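# Stock each low shelf with box, tape and sponge

## Task

Make sure every low shelf in the room ends up holding exactly one cardboard box, one roll of masking tape and one yellow sponge, each resting directly on the shelf surface rather than on top of another object. Any missing item must be supplied from the spares on the desk, and spares not needed must stay on the desk. The robot must not tip over or finish leaning. Nothing may depend on the robot to stay where it is at the end, so release everything and move the robot away before finishing.

## Robot and tools

Robot: TidyBot++, a mobile base 0.54 m long, 0.50 m wide and 0.38 m tall on four driven casters, carrying a single seven-joint arm with a two-finger gripper. The shoulder sits 0.12 m ahead of the base centre at 0.68 m height. Cameras: base_camera (fixed on the base, looking forward) and wrist_camera (fisheye, looks along the hand). At start the arm is folded, hand down, reaching about 0.08 m past the base front.

Frames: base frame has its origin on the floor below the base centre, x forward, y left, z up. hand_pose is reported in it and marks the point between the finger pads; its z axis runs out along the fingers, its y axis is the closing direction. Odometry frame is where the base frame was when the scene began. base_odometry heading is positive to the left, range -3.142 to 3.142; it counts wheel turns only, so slip shows up as movement and drift of a few cm and several degrees builds up.

execute_actions(actions, cameras): actions is a list holding one action or nothing (empty list just reports state and images). An action may contain:
- base: exactly one key, each a relative offset from where the base last reported itself, not a pose. translate_m: metres along base x, forward positive, -2 to 2. strafe_m: metres sideways, left positive, -2 to 2. rotate_rad: radians in place, counter-clockwise from above positive, -6.3 to 6.3.
- joints: absolute targets by name, radians. joint_1_rad (any angle; positive turns the arm clockwise from above, opposite to rotate_rad), joint_2_rad shoulder -2.249 to 2.249, joint_3_rad any angle, joint_4_rad elbow -2.579 to 2.579, joint_5_rad any angle, joint_6_rad wrist -2.099 to 2.099, joint_7_rad any angle (hand down: positive is counter-clockwise from above; at 1.57 the fingers open toward robot left and right). Continuous joints go the short way, so split turns into steps below half a revolution. gripper_pos: 0 fully open (about 85 mm gap) to 1 closed; gap is roughly 85*(1-gripper_pos) mm.
- speeds: caps for that action only; translate_m and strafe_m 0.05 to 0.5 m/s, rotate_rad 0.1 to 1.57 rad/s (maxima are defaults). A base move needing over 8.667 s is rejected; no action runs past 15 s.
Unknown keys or out-of-range values reject the call with no motion. Omitted joints or base may keep pushing toward old targets. cameras: list of base_camera, wrist_camera or all; omitted/null means all, [] means none.

Arm geometry: with joint_1_rad 0, joint_3_rad 3.14, joint_5_rad 0 the arm moves in the base x-z plane. Angles from vertical (forward positive): upper arm (0.42 m) = joint_2; forearm (0.31 m) = joint_2 - joint_4; hand (0.31 m to hand point) = joint_2 - joint_4 - joint_6. Sum length*sin for forward reach from the shoulder, length*cos for height. A downward hand reaches at most about 0.94 m high, only near the base. Closed fingertips stick out about 20 mm past the hand point.

wait(seconds): 0 to 10 s, commands nothing, returns state and images.
zoom_image(camera, region): region [x0, y0, x1, y1] pixels of that camera's latest full image, at most 504x504. base_camera is 644x364, wrist_camera 644x476.
read_manual(section): licence texts only; moves nothing.
finished_scene(scene): pass the current scene's number to end it irreversibly; the result tells whether the goal holds. Replying without any tool call ends everything.

Reading results: base_status/joint_status tell how each motion ended. done (base done means wheels turned enough, even if slipping or blocked short). off_target: stopped away from target, maybe still pushing. contact_stop/time_out: target dropped, holding in place. not_followed with a cause line: a self-collision check withheld the arm targets (gripper still acts); those targets may be retried on later actions until replaced. on_its_own: what moved uncommanded. gripper off_target at a reading means something is held; done at 1 means empty. motor_effort: percent of max, bracketed value is the peak. base_tilt in degrees, forward/right positive, about 1 degree bias. Motor temperatures: one per arm joint. Warnings: ARM HIT (hard self or base contact), MOTOR HOT (60 °C), OVER-TEMPERATURE FAULT (75 °C, arm sags; keys show limit_stop_at_motor_heat, resend). Torque fault: a sensor over its limit (104.5 N m joints 1-4, 51.3 N m joints 5-7) freezes the arm and gripper for 10 s and skips the rest of the call.

Accuracy: friction and sensor error leave the hand 1-2 cm off; correct by sending each joint its last command plus (desired minus read). Held loads make the arm sag; while holding, never command a joint to its current reading. Trust images over hand_pose.

Avoid: driving while the arm is caught on something high (above about 0.8 m), sideways force on a raised hand, pressing the arm into edges, driving the arm into objects, dropping or throwing items, and long heavy holds. Back away to right a leaning robot. The scene keeps running while you think, with the robot holding its last command. Faster robot motion is better.

Each tool is called after ">>>" as a command line: name --argument value for each argument, lists and objects as JSON in quotes; but a table of rows of numbers goes row by row, as --pt "numbers of a row", without its own name.

## Session

>>> execute_actions --actions '[]'

Scene clock: 0.00 s.
Motor temperatures (°C, as the motors report them): [32 33 28 31 36 42 38]
base_odometry: x=+0.000 y=+0.000 heading=+0.000 (m, m, rad; odometry frame)
base_tilt: forward=-0.2 right=+0.6 (deg)
base_status: not commanded
joint_positions: joint_1_rad=+0.026 joint_2_rad=-0.359 joint_3_rad=+3.164 joint_4_rad=-2.561 joint_5_rad=+0.030 joint_6_rad=-0.841 joint_7_rad=+1.556 gripper_pos=+0.000
joint_status: not commanded
motor_effort: joint_1_rad=+0 joint_2_rad=+0 joint_3_rad=+0 joint_4_rad=+11 joint_5_rad=+1 joint_6_rad=-1 joint_7_rad=+0 (%)
hand_pose: x=+0.2556 y=-0.0111 z=+0.5805 quat_wxyz=(+0.009, +0.999, -0.021, +0.049) (m; base frame)
pictures: base_camera, wrist_camera
Images, in order (width x height): base_camera 644x364, wrist_camera 644x476.

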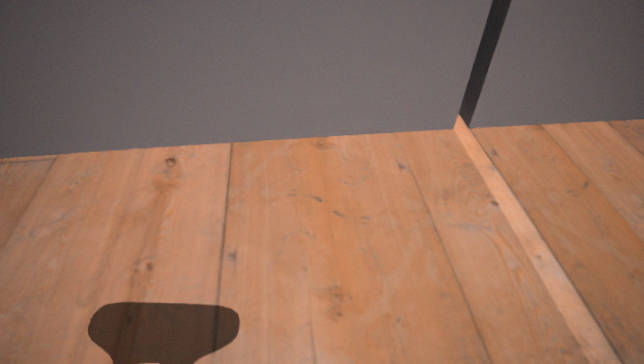

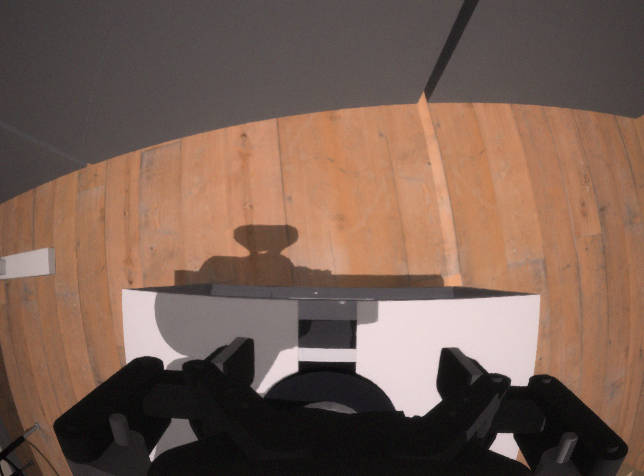

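>>> execute_actions --actions '[{"joints":{"joint_2_rad":-0.8,"joint_4_rad":-2.2,"joint_6_rad":-0.6}}]' --cameras '["wrist_camera"]'

>>> execute_actions --actions '[{"base":{"rotate_rad":1.57}}]'

>>> execute_actions --actions '[{"base":{"rotate_rad":1.57}}]'

>>> execute_actions --actions '[{"base":{"rotate_rad":1.57}}]'

Scene clock: 5.67 s.
Motor temperatures (°C, as the motors report them): [32 33 28 32 36 42 38]
base_odometry: x=+0.000 y=+0.000 heading=+0.000 (m, m, rad; odometry frame)
base_tilt: forward=-0.2 right=+0.6 (deg)
base_status: not commanded
joint_positions: joint_1_rad=+0.026 joint_2_rad=-0.796 joint_3_rad=+3.164 joint_4_rad=-2.223 joint_5_rad=+0.030 joint_6_rad=-0.631 joint_7_rad=+1.556 gripper_pos=+0.000
joint_status: all done
motor_effort: joint_1_rad=+0(0) joint_2_rad=+5(6) joint_3_rad=+0(0) joint_4_rad=+23(23) joint_5_rad=+1(1) joint_6_rad=+8(9) joint_7_rad=+1(1) (%)
hand_pose: x=+0.4042 y=-0.0189 z=+0.8758 quat_wxyz=(+0.014, +0.856, -0.022, +0.516) (m; base frame)
pictures: wrist_camera
Images, in order (width x height): wrist_camera 644x476.

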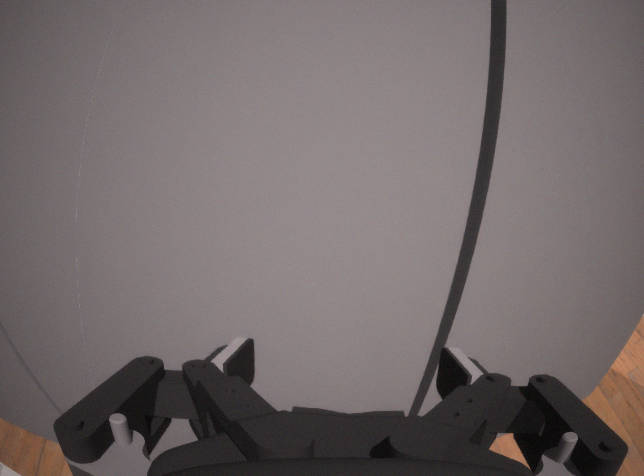

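Scene clock: 8.00 s.
Motor temperatures (°C, as the motors report them): [32 33 28 32 36 42 38]
base_odometry: x=+0.000 y=+0.000 heading=+1.568 (m, m, rad; odometry frame)
base_tilt: forward=-0.2 right=+0.6 (deg)
base_status: done
joint_positions: joint_1_rad=+0.026 joint_2_rad=-0.796 joint_3_rad=+3.164 joint_4_rad=-2.222 joint_5_rad=+0.030 joint_6_rad=-0.631 joint_7_rad=+1.556 gripper_pos=+0.000
joint_status: not commanded
motor_effort: joint_1_rad=+0(1) joint_2_rad=+5(5) joint_3_rad=+0(0) joint_4_rad=+23(23) joint_5_rad=+1(1) joint_6_rad=+8(8) joint_7_rad=+1(0) (%)
hand_pose: x=+0.4042 y=-0.0189 z=+0.8759 quat_wxyz=(+0.014, +0.856, -0.022, +0.516) (m; base frame)
pictures: base_camera, wrist_camera
Images, in order (width x height): base_camera 644x364, wrist_camera 644x476.

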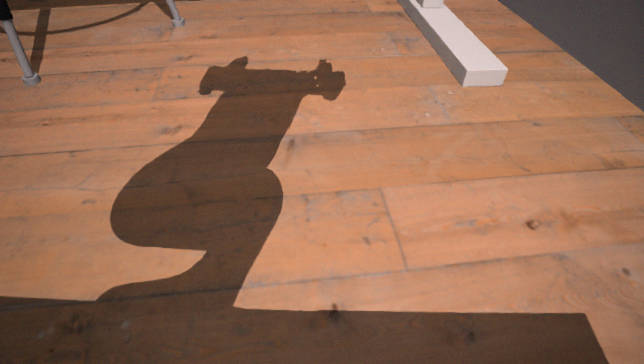

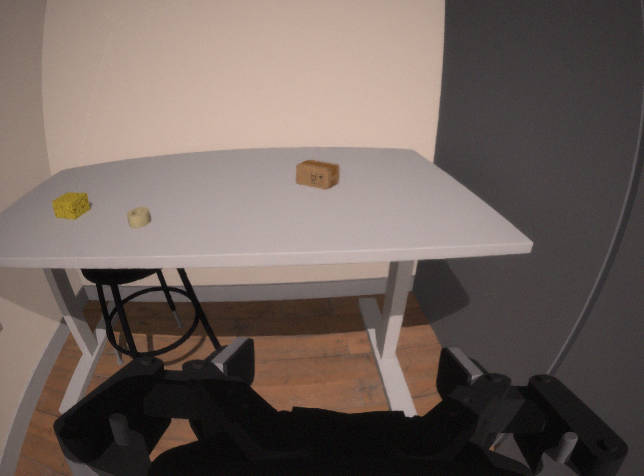

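Scene clock: 10.33 s.
Motor temperatures (°C, as the motors report them): [32 33 28 32 36 42 38]
base_odometry: x=+0.000 y=+0.000 heading=+3.136 (m, m, rad; odometry frame)
base_tilt: forward=-0.2 right=+0.6 (deg)
base_status: done
joint_positions: joint_1_rad=+0.026 joint_2_rad=-0.796 joint_3_rad=+3.164 joint_4_rad=-2.222 joint_5_rad=+0.030 joint_6_rad=-0.631 joint_7_rad=+1.556 gripper_pos=+0.000
joint_status: not commanded
motor_effort: joint_1_rad=+0(1) joint_2_rad=+5(5) joint_3_rad=-1(0) joint_4_rad=+23(23) joint_5_rad=+1(1) joint_6_rad=+8(8) joint_7_rad=+0(1) (%)
hand_pose: x=+0.4042 y=-0.0189 z=+0.8759 quat_wxyz=(+0.014, +0.856, -0.022, +0.516) (m; base frame)
pictures: base_camera, wrist_camera
Images, in order (width x height): base_camera 644x364, wrist_camera 644x476.

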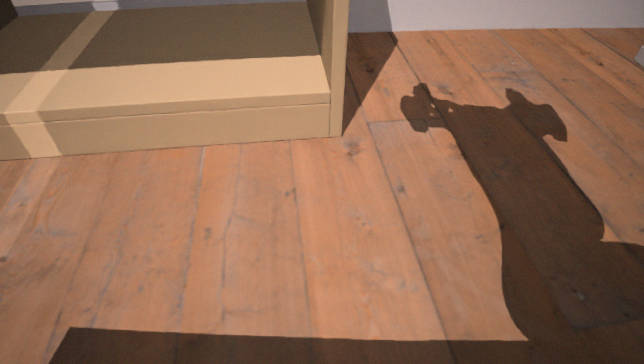

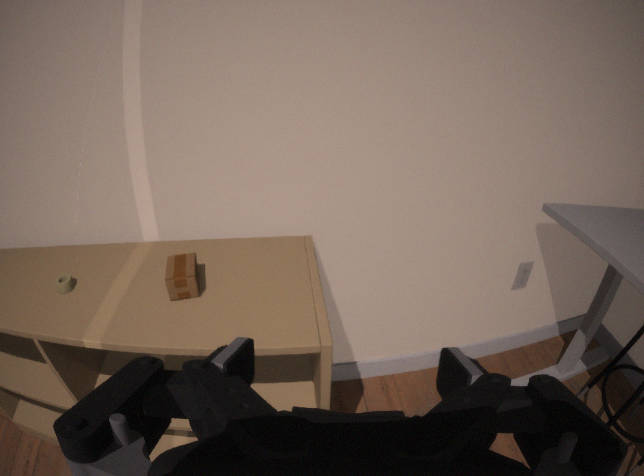

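Scene clock: 12.67 s.
Motor temperatures (°C, as the motors report them): [32 33 28 32 36 42 38]
base_odometry: x=+0.000 y=+0.000 heading=-1.580 (m, m, rad; odometry frame)
base_tilt: forward=-0.2 right=+0.6 (deg)
base_status: done
joint_positions: joint_1_rad=+0.026 joint_2_rad=-0.796 joint_3_rad=+3.164 joint_4_rad=-2.222 joint_5_rad=+0.030 joint_6_rad=-0.631 joint_7_rad=+1.556 gripper_pos=+0.000
joint_status: not commanded
motor_effort: joint_1_rad=+0(1) joint_2_rad=+5(5) joint_3_rad=+1(1) joint_4_rad=+23(23) joint_5_rad=+1(1) joint_6_rad=+8(9) joint_7_rad=+1(1) (%)
hand_pose: x=+0.4042 y=-0.0189 z=+0.8759 quat_wxyz=(+0.014, +0.856, -0.022, +0.516) (m; base frame)
pictures: base_camera, wrist_camera
Images, in order (width x height): base_camera 644x364, wrist_camera 644x476.

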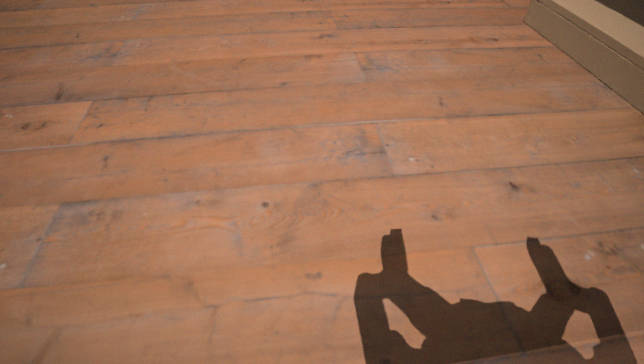

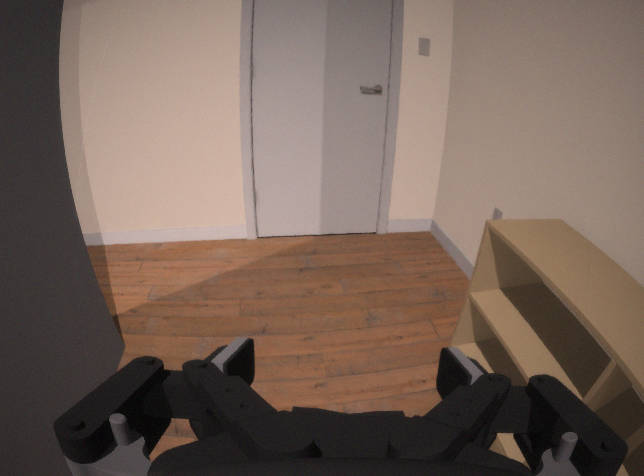

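>>> execute_actions --actions '[{"base":{"translate_m":1.0},"joints":{"joint_1_rad":1.3}}]'

>>> execute_actions --actions '[{"joints":{"joint_1_rad":-1.0}}]' --cameras '["wrist_camera"]'

Scene clock: 18.37 s.
Motor temperatures (°C, as the motors report them): [32 33 28 32 36 42 38]
base_odometry: x=-0.007 y=-1.000 heading=-1.578 (m, m, rad; odometry frame)
base_tilt: forward=-0.2 right=+0.6 (deg)
base_status: done
joint_positions: joint_1_rad=+1.288 joint_2_rad=-0.799 joint_3_rad=+3.164 joint_4_rad=-2.222 joint_5_rad=+0.030 joint_6_rad=-0.631 joint_7_rad=+1.556 gripper_pos=+0.000
joint_status: all done
motor_effort: joint_1_rad=+0(0) joint_2_rad=+5(8) joint_3_rad=+0(1) joint_4_rad=+23(23) joint_5_rad=+0(2) joint_6_rad=+9(9) joint_7_rad=+1(1) (%)
hand_pose: x=+0.1876 y=-0.2770 z=+0.8767 quat_wxyz=(+0.316, +0.678, -0.523, +0.409) (m; base frame)
pictures: base_camera, wrist_camera
Images, in order (width x height): base_camera 644x364, wrist_camera 644x476.

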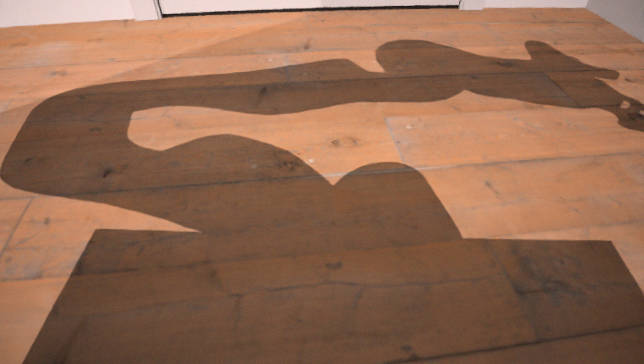

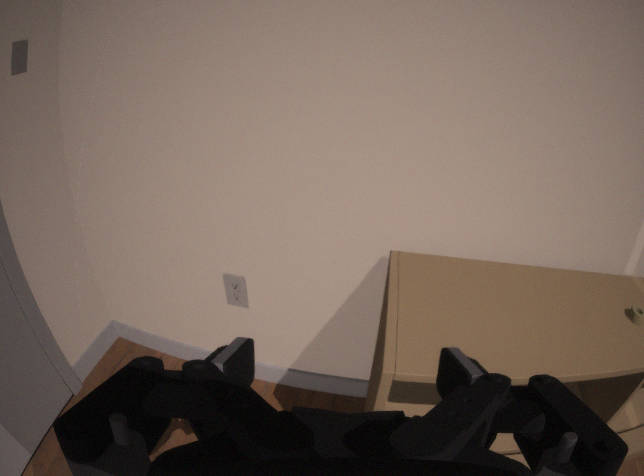

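Scene clock: 21.70 s.
Motor temperatures (°C, as the motors report them): [32 33 28 32 36 42 38]
base_odometry: x=-0.007 y=-1.000 heading=-1.578 (m, m, rad; odometry frame)
base_tilt: forward=-0.2 right=+0.6 (deg)
base_status: not commanded
joint_positions: joint_1_rad=-0.986 joint_2_rad=-0.799 joint_3_rad=+3.164 joint_4_rad=-2.222 joint_5_rad=+0.030 joint_6_rad=-0.631 joint_7_rad=+1.556 gripper_pos=+0.000
joint_status: all done
motor_effort: joint_1_rad=+0(1) joint_2_rad=+5(5) joint_3_rad=+0(0) joint_4_rad=+23(23) joint_5_rad=+1(1) joint_6_rad=+8(9) joint_7_rad=+1(1) (%)
hand_pose: x=+0.2861 y=+0.2313 z=+0.8767 quat_wxyz=(-0.238, +0.759, +0.395, +0.459) (m; base frame)
pictures: wrist_camera
Images, in order (width x height): wrist_camera 644x476.

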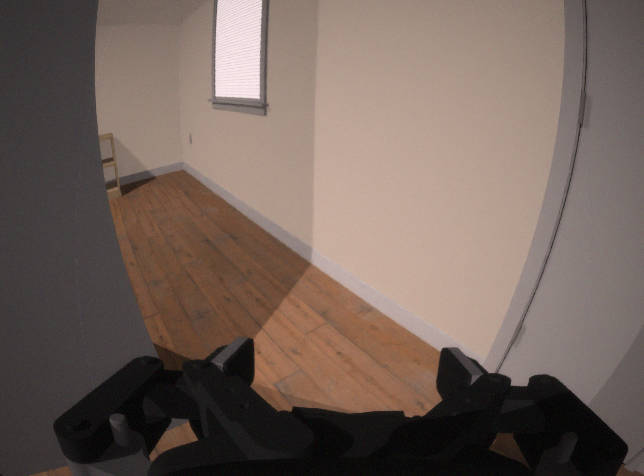

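>>> execute_actions --actions '[{"base":{"translate_m":0.6},"joints":{"joint_1_rad":0,"joint_6_rad":-0.4}}]' --cameras '[]'

>>> execute_actions --actions '[{"base":{"rotate_rad":1.578}}]'

>>> execute_actions --actions '[{"base":{"translate_m":1.5},"joints":{"joint_1_rad":-0.7}}]'

Scene clock: 42.97 s.
Motor temperatures (°C, as the motors report them): [32 33 28 32 36 42 38]
base_odometry: x=-0.010 y=-1.600 heading=-1.577 (m, m, rad; odometry frame)
base_tilt: forward=-0.2 right=+0.6 (deg)
base_status: done
joint_positions: joint_1_rad=-0.014 joint_2_rad=-0.799 joint_3_rad=+3.163 joint_4_rad=-2.222 joint_5_rad=+0.030 joint_6_rad=-0.433 joint_7_rad=+1.556 gripper_pos=+0.000
joint_status: all done
motor_effort: joint_1_rad=+0(0) joint_2_rad=+6(6) joint_3_rad=+0(2) joint_4_rad=+23(23) joint_5_rad=+1(1) joint_6_rad=+9(9) joint_7_rad=+1(0) (%)
hand_pose: x=+0.4274 y=-0.0068 z=+0.9339 quat_wxyz=(+0.003, +0.801, -0.004, +0.599) (m; base frame)
pictures: none
No camera images: the call's "cameras" was empty. Leave "cameras" out to get every camera's image.

Scene clock: 45.27 s.
Motor temperatures (°C, as the motors report them): [32 33 28 32 36 42 38]
base_odometry: x=-0.010 y=-1.600 heading=-0.001 (m, m, rad; odometry frame)
base_tilt: forward=-0.2 right=+0.6 (deg)
base_status: done
joint_positions: joint_1_rad=-0.013 joint_2_rad=-0.799 joint_3_rad=+3.163 joint_4_rad=-2.222 joint_5_rad=+0.030 joint_6_rad=-0.432 joint_7_rad=+1.556 gripper_pos=+0.000
joint_status: not commanded
motor_effort: joint_1_rad=+0(1) joint_2_rad=+5(5) joint_3_rad=+0(1) joint_4_rad=+23(23) joint_5_rad=+1(1) joint_6_rad=+9(9) joint_7_rad=+0(0) (%)
hand_pose: x=+0.4275 y=-0.0072 z=+0.9342 quat_wxyz=(+0.003, +0.800, -0.004, +0.600) (m; base frame)
pictures: base_camera, wrist_camera
Images, in order (width x height): base_camera 644x364, wrist_camera 644x476.

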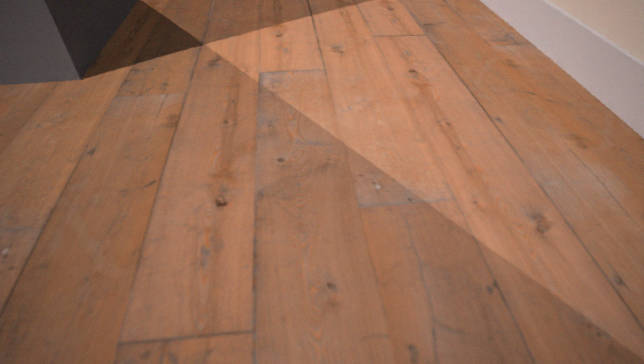

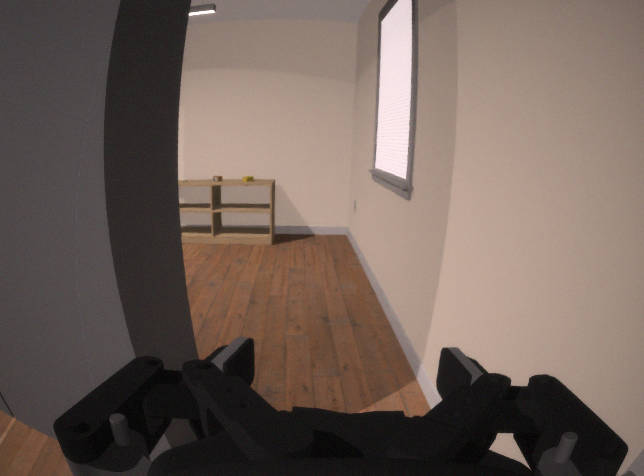

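Scene clock: 49.60 s.
Motor temperatures (°C, as the motors report them): [32 33 28 32 36 42 38]
base_odometry: x=+1.491 y=-1.598 heading=+0.000 (m, m, rad; odometry frame)
base_tilt: forward=-0.2 right=+0.6 (deg)
base_status: done
joint_positions: joint_1_rad=-0.686 joint_2_rad=-0.800 joint_3_rad=+3.163 joint_4_rad=-2.222 joint_5_rad=+0.030 joint_6_rad=-0.432 joint_7_rad=+1.556 gripper_pos=+0.000
joint_status: all done
motor_effort: joint_1_rad=+0(1) joint_2_rad=+4(8) joint_3_rad=+0(1) joint_4_rad=+23(23) joint_5_rad=+0(1) joint_6_rad=+9(9) joint_7_rad=+1(0) (%)
hand_pose: x=+0.3644 y=+0.1864 z=+0.9350 quat_wxyz=(-0.195, +0.756, +0.260, +0.568) (m; base frame)
pictures: base_camera, wrist_camera
Images, in order (width x height): base_camera 644x364, wrist_camera 644x476.

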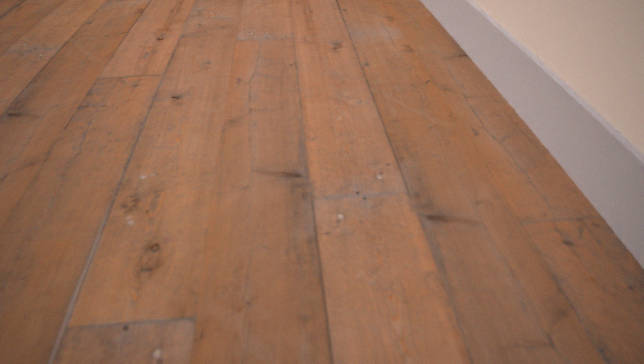

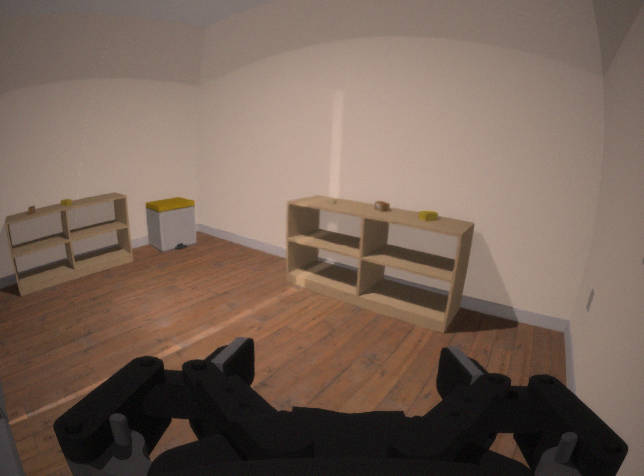

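>>> zoom_image --camera "wrist_camera" --region '[0,170,480,250]'

>>> execute_actions --actions '[{"joints":{"joint_1_rad":-1.6}}]' --cameras '["wrist_camera"]'

>>> zoom_image --camera "wrist_camera" --region '[250,150,490,250]'

Region (0, 170, 480, 250) of wrist_camera's 644x476 image, scaled by 1.050.

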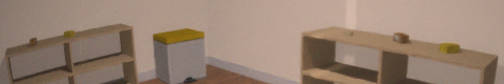

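Scene clock: 55.73 s.
Motor temperatures (°C, as the motors report them): [32 33 28 32 36 42 38]
base_odometry: x=+1.491 y=-1.598 heading=+0.000 (m, m, rad; odometry frame)
base_tilt: forward=-0.2 right=+0.6 (deg)
base_status: not commanded
joint_positions: joint_1_rad=-1.586 joint_2_rad=-0.800 joint_3_rad=+3.163 joint_4_rad=-2.222 joint_5_rad=+0.030 joint_6_rad=-0.432 joint_7_rad=+1.556 gripper_pos=+0.000
joint_status: all done
motor_effort: joint_1_rad=+0(1) joint_2_rad=+5(5) joint_3_rad=+0(1) joint_4_rad=+23(23) joint_5_rad=+1(1) joint_6_rad=+9(9) joint_7_rad=+1(1) (%)
hand_pose: x=+0.1256 y=+0.3081 z=+0.9350 quat_wxyz=(-0.423, +0.568, +0.563, +0.427) (m; base frame)
pictures: wrist_camera
Images, in order (width x height): wrist_camera 644x476.

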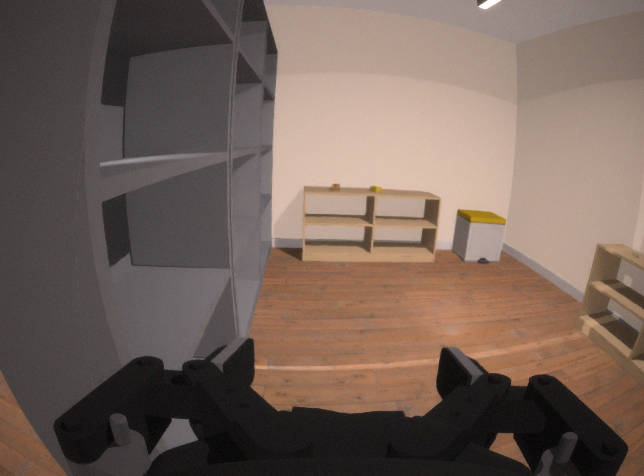

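Region (250, 150, 490, 250) of wrist_camera's 644x476 image, scaled by 2.100; it fills the top 210 rows of this view, and the rest is white.

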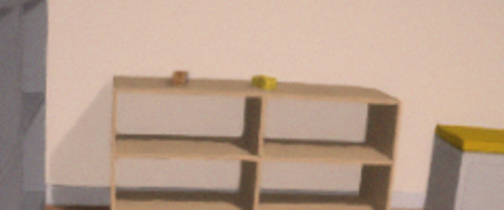

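>>> execute_actions --actions '[{"base":{"translate_m":-1.6},"joints":{"joint_1_rad":0,"joint_6_rad":-0.8}}]' --cameras '[]'

>>> execute_actions --actions '[{"base":{"rotate_rad":1.62}}]'

>>> execute_actions --actions '[{"base":{"translate_m":1.4}}]'

Scene clock: 65.23 s.
Motor temperatures (°C, as the motors report them): [32 33 28 32 36 42 38]
base_odometry: x=-0.110 y=-1.603 heading=+0.002 (m, m, rad; odometry frame)
base_tilt: forward=-0.2 right=+0.6 (deg)
base_status: done
joint_positions: joint_1_rad=-0.014 joint_2_rad=-0.801 joint_3_rad=+3.164 joint_4_rad=-2.222 joint_5_rad=+0.030 joint_6_rad=-0.769 joint_7_rad=+1.556 gripper_pos=+0.000
joint_status: all done
motor_effort: joint_1_rad=+0(1) joint_2_rad=+5(8) joint_3_rad=+0(2) joint_4_rad=+22(24) joint_5_rad=+1(2) joint_6_rad=+8(10) joint_7_rad=+1(0) (%)
hand_pose: x=+0.3813 y=-0.0080 z=+0.8412 quat_wxyz=(+0.004, +0.889, -0.006, +0.458) (m; base frame)
pictures: none
No camera images: the call's "cameras" was empty. Leave "cameras" out to get every camera's image.

Scene clock: 67.57 s.
Motor temperatures (°C, as the motors report them): [32 33 28 32 36 42 38]
base_odometry: x=-0.110 y=-1.603 heading=+1.620 (m, m, rad; odometry frame)
base_tilt: forward=-0.2 right=+0.6 (deg)
base_status: done
joint_positions: joint_1_rad=-0.013 joint_2_rad=-0.801 joint_3_rad=+3.164 joint_4_rad=-2.222 joint_5_rad=+0.030 joint_6_rad=-0.769 joint_7_rad=+1.556 gripper_pos=+0.000
joint_status: not commanded
motor_effort: joint_1_rad=+0(1) joint_2_rad=+6(6) joint_3_rad=-1(1) joint_4_rad=+22(22) joint_5_rad=+1(0) joint_6_rad=+8(7) joint_7_rad=+1(0) (%)
hand_pose: x=+0.3813 y=-0.0082 z=+0.8411 quat_wxyz=(+0.004, +0.889, -0.006, +0.458) (m; base frame)
pictures: base_camera, wrist_camera
Images, in order (width x height): base_camera 644x364, wrist_camera 644x476.

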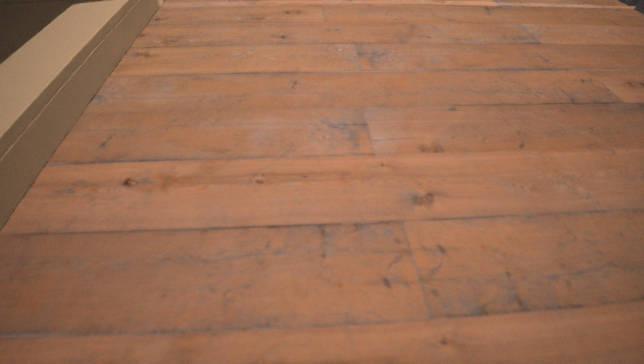

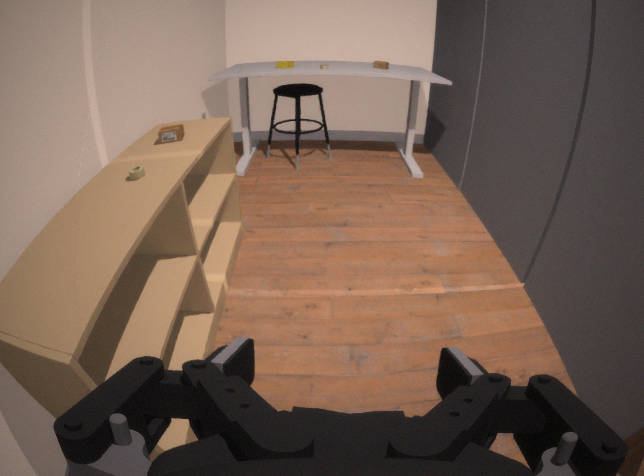

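Scene clock: 71.70 s.
Motor temperatures (°C, as the motors report them): [32 33 28 32 36 42 38]
base_odometry: x=-0.181 y=-0.205 heading=+1.621 (m, m, rad; odometry frame)
base_tilt: forward=-0.2 right=+0.6 (deg)
base_status: done
joint_positions: joint_1_rad=-0.013 joint_2_rad=-0.801 joint_3_rad=+3.164 joint_4_rad=-2.222 joint_5_rad=+0.030 joint_6_rad=-0.770 joint_7_rad=+1.556 gripper_pos=+0.000
joint_status: not commanded
motor_effort: joint_1_rad=+0(0) joint_2_rad=+5(9) joint_3_rad=+0(1) joint_4_rad=+22(23) joint_5_rad=+1(1) joint_6_rad=+8(8) joint_7_rad=+0(1) (%)
hand_pose: x=+0.3812 y=-0.0083 z=+0.8408 quat_wxyz=(+0.004, +0.889, -0.006, +0.457) (m; base frame)
pictures: base_camera, wrist_camera
Images, in order (width x height): base_camera 644x364, wrist_camera 644x476.

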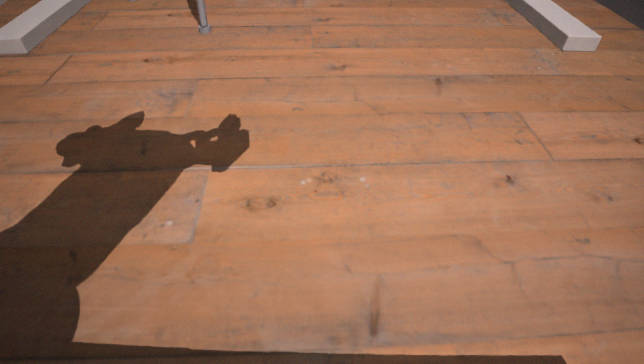

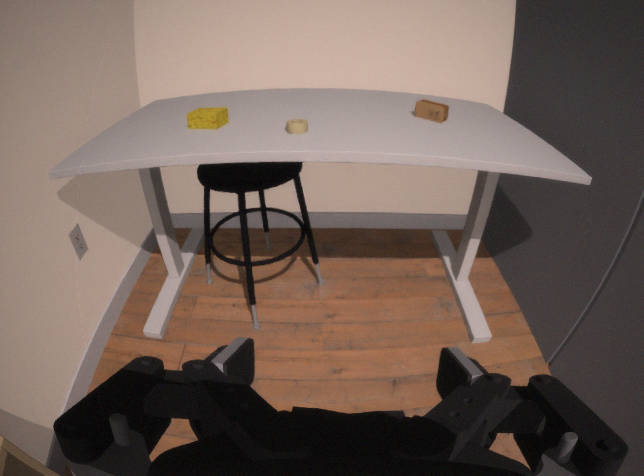

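>>> execute_actions --actions '[{"base":{"translate_m":0.45},"joints":{"joint_2_rad":-0.5,"joint_4_rad":-1.8,"joint_6_rad":-1.1}}]'

Scene clock: 77.50 s.
Motor temperatures (°C, as the motors report them): [32 33 28 32 36 42 38]
base_odometry: x=-0.205 y=+0.245 heading=+1.622 (m, m, rad; odometry frame)
base_tilt: forward=-0.2 right=+0.6 (deg)
base_status: done
joint_positions: joint_1_rad=-0.013 joint_2_rad=-0.494 joint_3_rad=+3.164 joint_4_rad=-1.824 joint_5_rad=+0.030 joint_6_rad=-1.065 joint_7_rad=+1.556 gripper_pos=+0.000
joint_status: all done
motor_effort: joint_1_rad=+0(1) joint_2_rad=-2(7) joint_3_rad=-1(1) joint_4_rad=+21(23) joint_5_rad=+1(2) joint_6_rad=+7(9) joint_7_rad=+1(1) (%)
hand_pose: x=+0.4363 y=-0.0111 z=+0.8988 quat_wxyz=(+0.008, +0.931, -0.010, +0.365) (m; base frame)
pictures: base_camera, wrist_camera
Images, in order (width x height): base_camera 644x364, wrist_camera 644x476.

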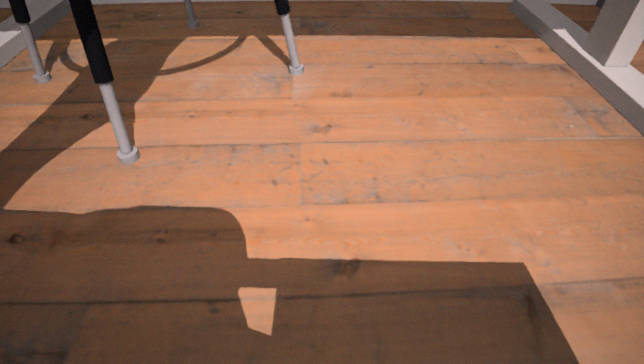

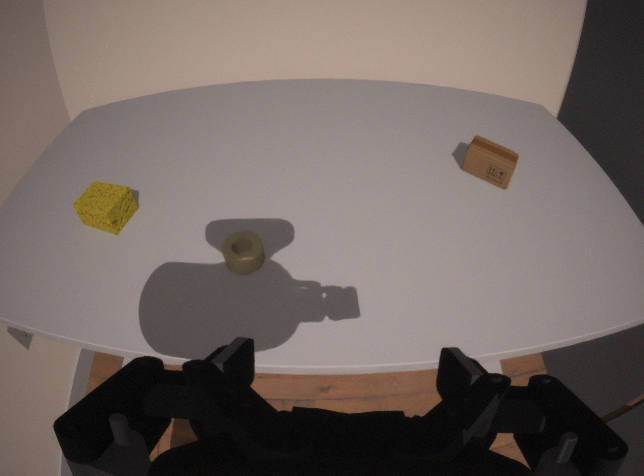

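>>> execute_actions --actions '[{"base":{"translate_m":0.15},"joints":{"joint_1_rad":-0.69,"joint_2_rad":0.1,"joint_4_rad":-1.39,"joint_6_rad":-1.21}}]'

Scene clock: 91.27 s.
Motor temperatures (°C, as the motors report them): [32 33 28 32 36 42 38]
base_odometry: x=-0.213 y=+0.395 heading=+1.624 (m, m, rad; odometry frame)
base_tilt: forward=-0.2 right=+0.6 (deg)
base_status: done
joint_positions: joint_1_rad=-0.679 joint_2_rad=+0.094 joint_3_rad=+3.164 joint_4_rad=-1.418 joint_5_rad=+0.030 joint_6_rad=-1.175 joint_7_rad=+1.556 gripper_pos=+0.000
joint_status: all done
motor_effort: joint_1_rad=+0(0) joint_2_rad=-22(24) joint_3_rad=+0(2) joint_4_rad=+20(22) joint_5_rad=+1(1) joint_6_rad=+4(8) joint_7_rad=+0(1) (%)
hand_pose: x=+0.5117 y=+0.2940 z=+0.8397 quat_wxyz=(-0.059, +0.923, +0.310, +0.218) (m; base frame)
pictures: base_camera, wrist_camera
Images, in order (width x height): base_camera 644x364, wrist_camera 644x476.

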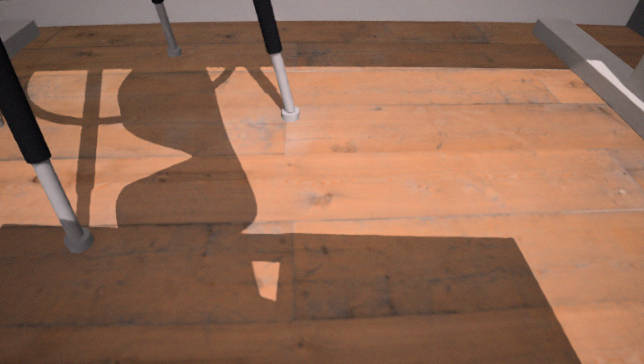

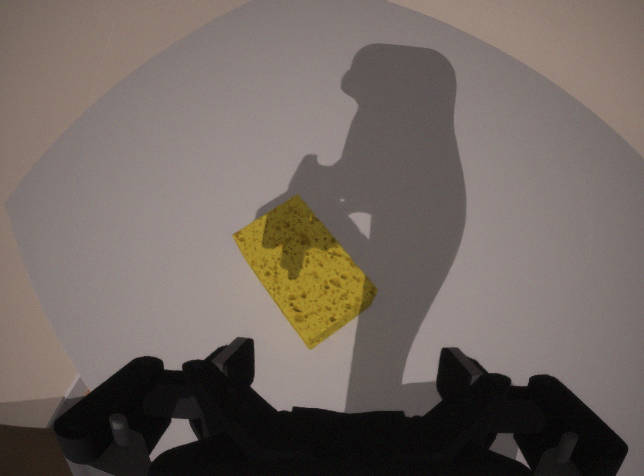

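>>> execute_actions --actions '[{"joints":{"joint_1_rad":-0.735,"joint_2_rad":0.447,"joint_4_rad":-0.92,"joint_6_rad":-1.5,"joint_7_rad":2.23}}]' --cameras '["wrist_camera"]'

Scene clock: 97.33 s.
Motor temperatures (°C, as the motors report them): [32 34 28 33 36 42 38]
base_odometry: x=-0.213 y=+0.395 heading=+1.624 (m, m, rad; odometry frame)
base_tilt: forward=-0.2 right=+0.6 (deg)
base_status: not commanded
joint_positions: joint_1_rad=-0.719 joint_2_rad=+0.445 joint_3_rad=+3.164 joint_4_rad=-0.948 joint_5_rad=+0.030 joint_6_rad=-1.465 joint_7_rad=+2.200 gripper_pos=+0.000
joint_status: all done
motor_effort: joint_1_rad=+0(0) joint_2_rad=-32(34) joint_3_rad=-1(1) joint_4_rad=+19(21) joint_5_rad=+2(1) joint_6_rad=+3(4) joint_7_rad=+0(1) (%)
hand_pose: x=+0.5656 y=+0.3665 z=+0.8186 quat_wxyz=(+0.015, +0.780, +0.610, +0.142) (m; base frame)
pictures: wrist_camera
Images, in order (width x height): wrist_camera 644x476.

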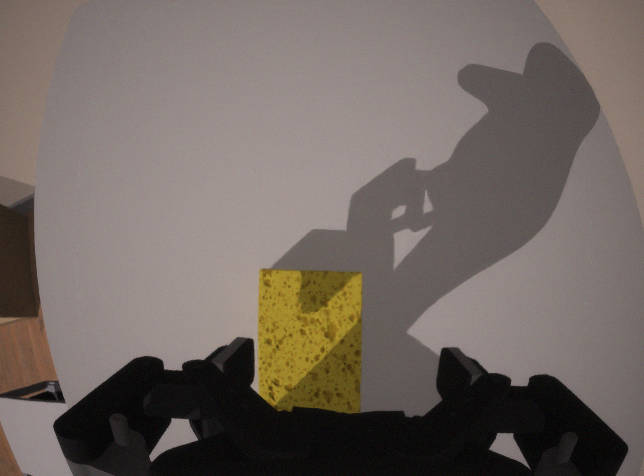

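>>> execute_actions --actions '[{"joints":{"joint_1_rad":-0.76,"joint_2_rad":0.425,"joint_4_rad":-1.245,"joint_6_rad":-1.17}}]' --cameras '["wrist_camera"]'

Scene clock: 101.10 s.
Motor temperatures (°C, as the motors report them): [32 34 28 33 36 42 38]
base_odometry: x=-0.213 y=+0.395 heading=+1.624 (m, m, rad; odometry frame)
base_tilt: forward=-0.1 right=+0.6 (deg)
base_status: not commanded
joint_positions: joint_1_rad=-0.743 joint_2_rad=+0.437 joint_3_rad=+3.164 joint_4_rad=-1.222 joint_5_rad=+0.030 joint_6_rad=-1.204 joint_7_rad=+2.200 gripper_pos=+0.000
joint_status: all done
motor_effort: joint_1_rad=+0(0) joint_2_rad=-33(34) joint_3_rad=+0(1) joint_4_rad=+19(20) joint_5_rad=+1(2) joint_6_rad=+2(2) joint_7_rad=+1(1) (%)
hand_pose: x=+0.5563 y=+0.3770 z=+0.7363 quat_wxyz=(+0.013, +0.770, +0.623, +0.140) (m; base frame)
pictures: wrist_camera
Images, in order (width x height): wrist_camera 644x476.

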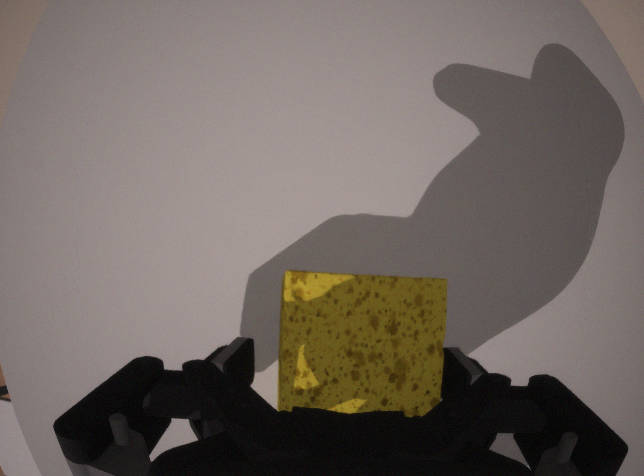

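>>> execute_actions --actions '[{"joints":{"gripper_pos":1}}]' --cameras '[]'

>>> execute_actions --actions '[{"joints":{"joint_2_rad":0.1,"joint_4_rad":-1.3,"joint_6_rad":-1.45}}]' --cameras '["wrist_camera"]'

>>> execute_actions --actions '[{"base":{"translate_m":-0.6},"joints":{"joint_1_rad":-1.57,"joint_7_rad":1.57}}]' --cameras '["wrist_camera"]'

Scene clock: 105.93 s.
Motor temperatures (°C, as the motors report them): [32 34 28 32 36 42 38]
base_odometry: x=-0.213 y=+0.395 heading=+1.624 (m, m, rad; odometry frame)
base_tilt: forward=-0.2 right=+0.6 (deg)
base_status: not commanded
joint_positions: joint_1_rad=-0.744 joint_2_rad=+0.425 joint_3_rad=+3.164 joint_4_rad=-1.222 joint_5_rad=+0.030 joint_6_rad=-1.204 joint_7_rad=+2.200 gripper_pos=+0.360
joint_status: gripper_pos off_target (ended at +0.360, target +1.000)
motor_effort: joint_1_rad=+0(1) joint_2_rad=-32(33) joint_3_rad=+0(0) joint_4_rad=+20(20) joint_5_rad=+1(2) joint_6_rad=+3(4) joint_7_rad=+0(0) (%)
hand_pose: x=+0.5552 y=+0.3768 z=+0.7431 quat_wxyz=(+0.012, +0.769, +0.622, +0.146) (m; base frame)
pictures: none
No camera images: the call's "cameras" was empty. Leave "cameras" out to get every camera's image.

Scene clock: 107.63 s.
Motor temperatures (°C, as the motors report them): [32 34 28 32 36 42 38]
base_odometry: x=-0.213 y=+0.395 heading=+1.624 (m, m, rad; odometry frame)
base_tilt: forward=-0.2 right=+0.6 (deg)
base_status: not commanded
joint_positions: joint_1_rad=-0.744 joint_2_rad=+0.096 joint_3_rad=+3.164 joint_4_rad=-1.274 joint_5_rad=+0.030 joint_6_rad=-1.419 joint_7_rad=+2.200 gripper_pos=+0.360
joint_status: all done
motor_effort: joint_1_rad=+0(0) joint_2_rad=-21(34) joint_3_rad=-1(1) joint_4_rad=+20(21) joint_5_rad=+1(2) joint_6_rad=+3(3) joint_7_rad=+1(1) (%)
hand_pose: x=+0.4661 y=+0.2959 z=+0.8716 quat_wxyz=(+0.008, +0.768, +0.615, +0.176) (m; base frame)
pictures: wrist_camera
Images, in order (width x height): wrist_camera 644x476.

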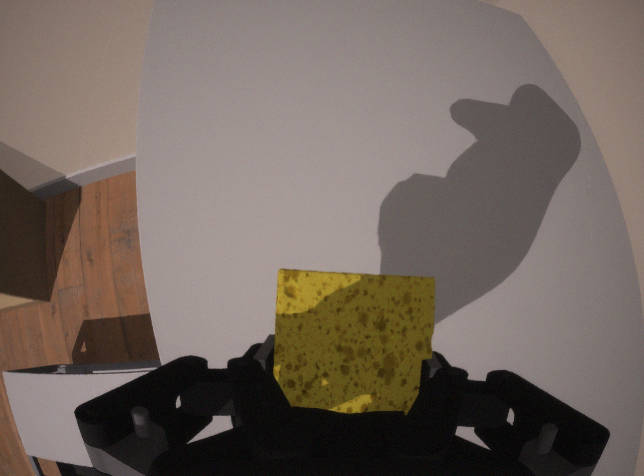

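Scene clock: 110.33 s.
Motor temperatures (°C, as the motors report them): [32 34 28 32 36 42 38]
base_odometry: x=-0.180 y=-0.204 heading=+1.625 (m, m, rad; odometry frame)
base_tilt: forward=-0.2 right=+0.6 (deg)
base_status: done
joint_positions: joint_1_rad=-1.566 joint_2_rad=+0.102 joint_3_rad=+3.162 joint_4_rad=-1.275 joint_5_rad=+0.030 joint_6_rad=-1.420 joint_7_rad=+1.602 gripper_pos=+0.360
joint_status: all done
motor_effort: joint_1_rad=+0(2) joint_2_rad=-22(24) joint_3_rad=+0(2) joint_4_rad=+19(20) joint_5_rad=+1(2) joint_6_rad=+3(4) joint_7_rad=+1(1) (%)
hand_pose: x=+0.1380 y=+0.4565 z=+0.8683 quat_wxyz=(-0.106, +0.694, +0.698, +0.136) (m; base frame)
pictures: wrist_camera
Images, in order (width x height): wrist_camera 644x476.

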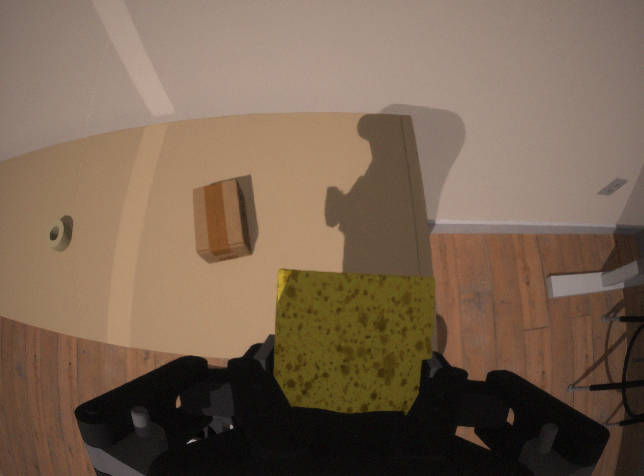

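>>> execute_actions --actions '[{"base":{"translate_m":-0.36}}]' --cameras '[]'

>>> execute_actions --actions '[{"joints":{"joint_2_rad":0.51,"joint_4_rad":-1.27,"joint_6_rad":-1.03}}]' --cameras '["wrist_camera"]'

Scene clock: 117.63 s.
Motor temperatures (°C, as the motors report them): [32 34 28 32 36 42 38]
base_odometry: x=-0.160 y=-0.564 heading=+1.626 (m, m, rad; odometry frame)
base_tilt: forward=-0.2 right=+0.6 (deg)
base_status: done
joint_positions: joint_1_rad=-1.570 joint_2_rad=+0.102 joint_3_rad=+3.161 joint_4_rad=-1.275 joint_5_rad=+0.030 joint_6_rad=-1.420 joint_7_rad=+1.602 gripper_pos=+0.360
joint_status: not commanded
motor_effort: joint_1_rad=+1(2) joint_2_rad=-21(22) joint_3_rad=+0(1) joint_4_rad=+20(20) joint_5_rad=+1(2) joint_6_rad=+3(3) joint_7_rad=+0(1) (%)
hand_pose: x=+0.1359 y=+0.4565 z=+0.8682 quat_wxyz=(-0.107, +0.693, +0.700, +0.136) (m; base frame)
pictures: none
No camera images: the call's "cameras" was empty. Leave "cameras" out to get every camera's image.

Scene clock: 119.40 s.
Motor temperatures (°C, as the motors report them): [32 34 28 32 36 42 38]
base_odometry: x=-0.160 y=-0.564 heading=+1.626 (m, m, rad; odometry frame)
base_tilt: forward=-0.2 right=+0.6 (deg)
base_status: not commanded
joint_positions: joint_1_rad=-1.570 joint_2_rad=+0.516 joint_3_rad=+3.161 joint_4_rad=-1.275 joint_5_rad=+0.030 joint_6_rad=-1.062 joint_7_rad=+1.602 gripper_pos=+0.360
joint_status: all done
motor_effort: joint_1_rad=+0(0) joint_2_rad=-35(38) joint_3_rad=+0(1) joint_4_rad=+19(21) joint_5_rad=+1(1) joint_6_rad=+3(3) joint_7_rad=+1(0) (%)
hand_pose: x=+0.1368 y=+0.6029 z=+0.6811 quat_wxyz=(-0.086, +0.691, +0.708, +0.117) (m; base frame)
pictures: wrist_camera
Images, in order (width x height): wrist_camera 644x476.

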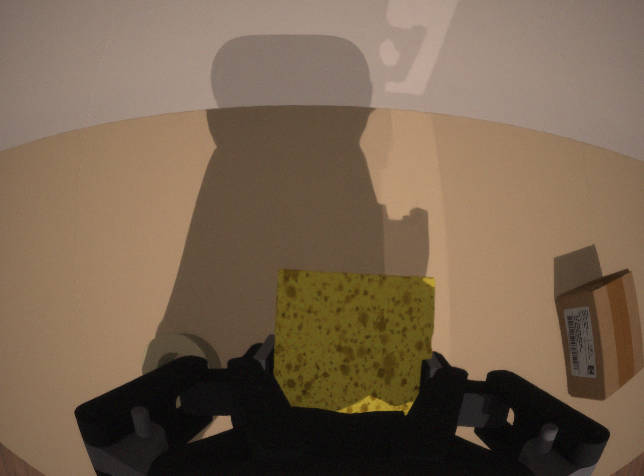

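>>> execute_actions --actions '[{"base":{"translate_m":0.06}}]' --cameras '[]'

>>> execute_actions --actions '[{"joints":{"joint_2_rad":0.56,"joint_6_rad":-1.0}}]' --cameras '["wrist_camera"]'

>>> execute_actions --actions '[{"joints":{"joint_2_rad":0.6}}]' --cameras '["wrist_camera"]'

Scene clock: 123.63 s.
Motor temperatures (°C, as the motors report them): [32 34 28 32 36 42 38]
base_odometry: x=-0.163 y=-0.504 heading=+1.625 (m, m, rad; odometry frame)
base_tilt: forward=-0.2 right=+0.6 (deg)
base_status: done
joint_positions: joint_1_rad=-1.566 joint_2_rad=+0.516 joint_3_rad=+3.164 joint_4_rad=-1.275 joint_5_rad=+0.030 joint_6_rad=-1.062 joint_7_rad=+1.602 gripper_pos=+0.360
joint_status: not commanded
motor_effort: joint_1_rad=+0(4) joint_2_rad=-35(37) joint_3_rad=+0(2) joint_4_rad=+19(20) joint_5_rad=+2(2) joint_6_rad=+3(3) joint_7_rad=+1(0) (%)
hand_pose: x=+0.1407 y=+0.6028 z=+0.6811 quat_wxyz=(-0.085, +0.693, +0.706, +0.118) (m; base frame)
pictures: none
No camera images: the call's "cameras" was empty. Leave "cameras" out to get every camera's image.

Scene clock: 124.50 s.
Motor temperatures (°C, as the motors report them): [32 34 28 32 36 42 38]
base_odometry: x=-0.163 y=-0.504 heading=+1.625 (m, m, rad; odometry frame)
base_tilt: forward=-0.2 right=+0.6 (deg)
base_status: not commanded
joint_positions: joint_1_rad=-1.566 joint_2_rad=+0.557 joint_3_rad=+3.164 joint_4_rad=-1.275 joint_5_rad=+0.030 joint_6_rad=-1.033 joint_7_rad=+1.602 gripper_pos=+0.360
joint_status: all done
motor_effort: joint_1_rad=+0(0) joint_2_rad=-36(39) joint_3_rad=-1(0) joint_4_rad=+19(19) joint_5_rad=+1(2) joint_6_rad=+3(3) joint_7_rad=+1(1) (%)
hand_pose: x=+0.1407 y=+0.6110 z=+0.6582 quat_wxyz=(-0.080, +0.693, +0.707, +0.113) (m; base frame)
pictures: wrist_camera
Images, in order (width x height): wrist_camera 644x476.

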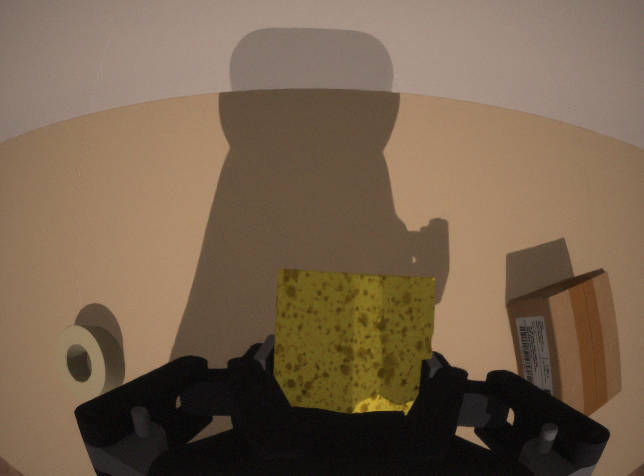

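Scene clock: 125.40 s.
Motor temperatures (°C, as the motors report them): [32 34 28 32 36 42 38]
base_odometry: x=-0.163 y=-0.504 heading=+1.625 (m, m, rad; odometry frame)
base_tilt: forward=-0.2 right=+0.6 (deg)
base_status: not commanded
joint_positions: joint_1_rad=-1.566 joint_2_rad=+0.592 joint_3_rad=+3.164 joint_4_rad=-1.275 joint_5_rad=+0.030 joint_6_rad=-1.032 joint_7_rad=+1.602 gripper_pos=+0.360
joint_status: all done
motor_effort: joint_1_rad=+0(0) joint_2_rad=-35(39) joint_3_rad=-1(0) joint_4_rad=+18(19) joint_5_rad=+1(1) joint_6_rad=+2(3) joint_7_rad=+0(0) (%)
hand_pose: x=+0.1407 y=+0.6102 z=+0.6371 quat_wxyz=(-0.069, +0.694, +0.709, +0.102) (m; base frame)
pictures: wrist_camera
Images, in order (width x height): wrist_camera 644x476.

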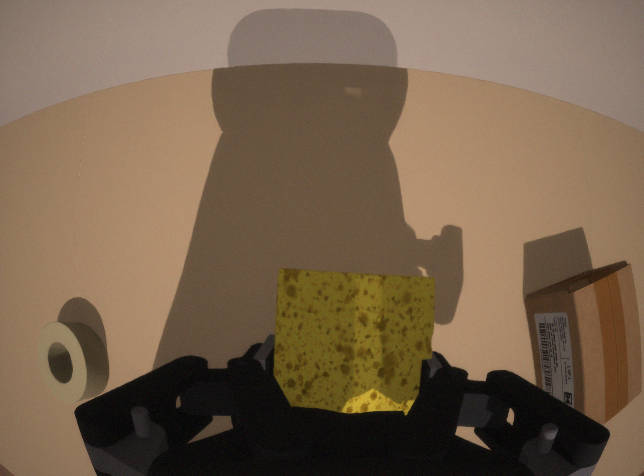

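>>> execute_actions --actions '[{"joints":{"joint_2_rad":0.635}}]' --cameras '["wrist_camera"]'

Scene clock: 127.03 s.
Motor temperatures (°C, as the motors report them): [32 34 28 32 36 42 38]
base_odometry: x=-0.163 y=-0.504 heading=+1.625 (m, m, rad; odometry frame)
base_tilt: forward=-0.2 right=+0.6 (deg)
base_status: not commanded
joint_positions: joint_1_rad=-1.566 joint_2_rad=+0.596 joint_3_rad=+3.164 joint_4_rad=-1.273 joint_5_rad=+0.030 joint_6_rad=-1.030 joint_7_rad=+1.602 gripper_pos=+0.360
joint_status: joint_2_rad off_target (ended at +0.596, target +0.635)
motor_effort: joint_1_rad=+0(0) joint_2_rad=-32(35) joint_3_rad=-1(0) joint_4_rad=+16(17) joint_5_rad=+1(0) joint_6_rad=+3(3) joint_7_rad=+0(0) (%)
hand_pose: x=+0.1408 y=+0.6114 z=+0.6359 quat_wxyz=(-0.069, +0.694, +0.709, +0.102) (m; base frame)
pictures: wrist_camera
Images, in order (width x height): wrist_camera 644x476.

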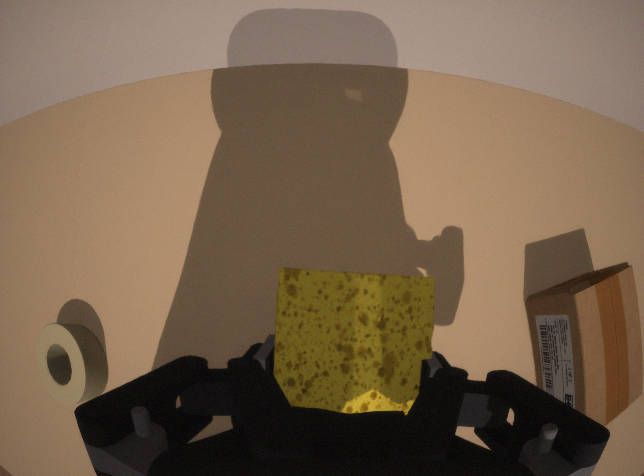

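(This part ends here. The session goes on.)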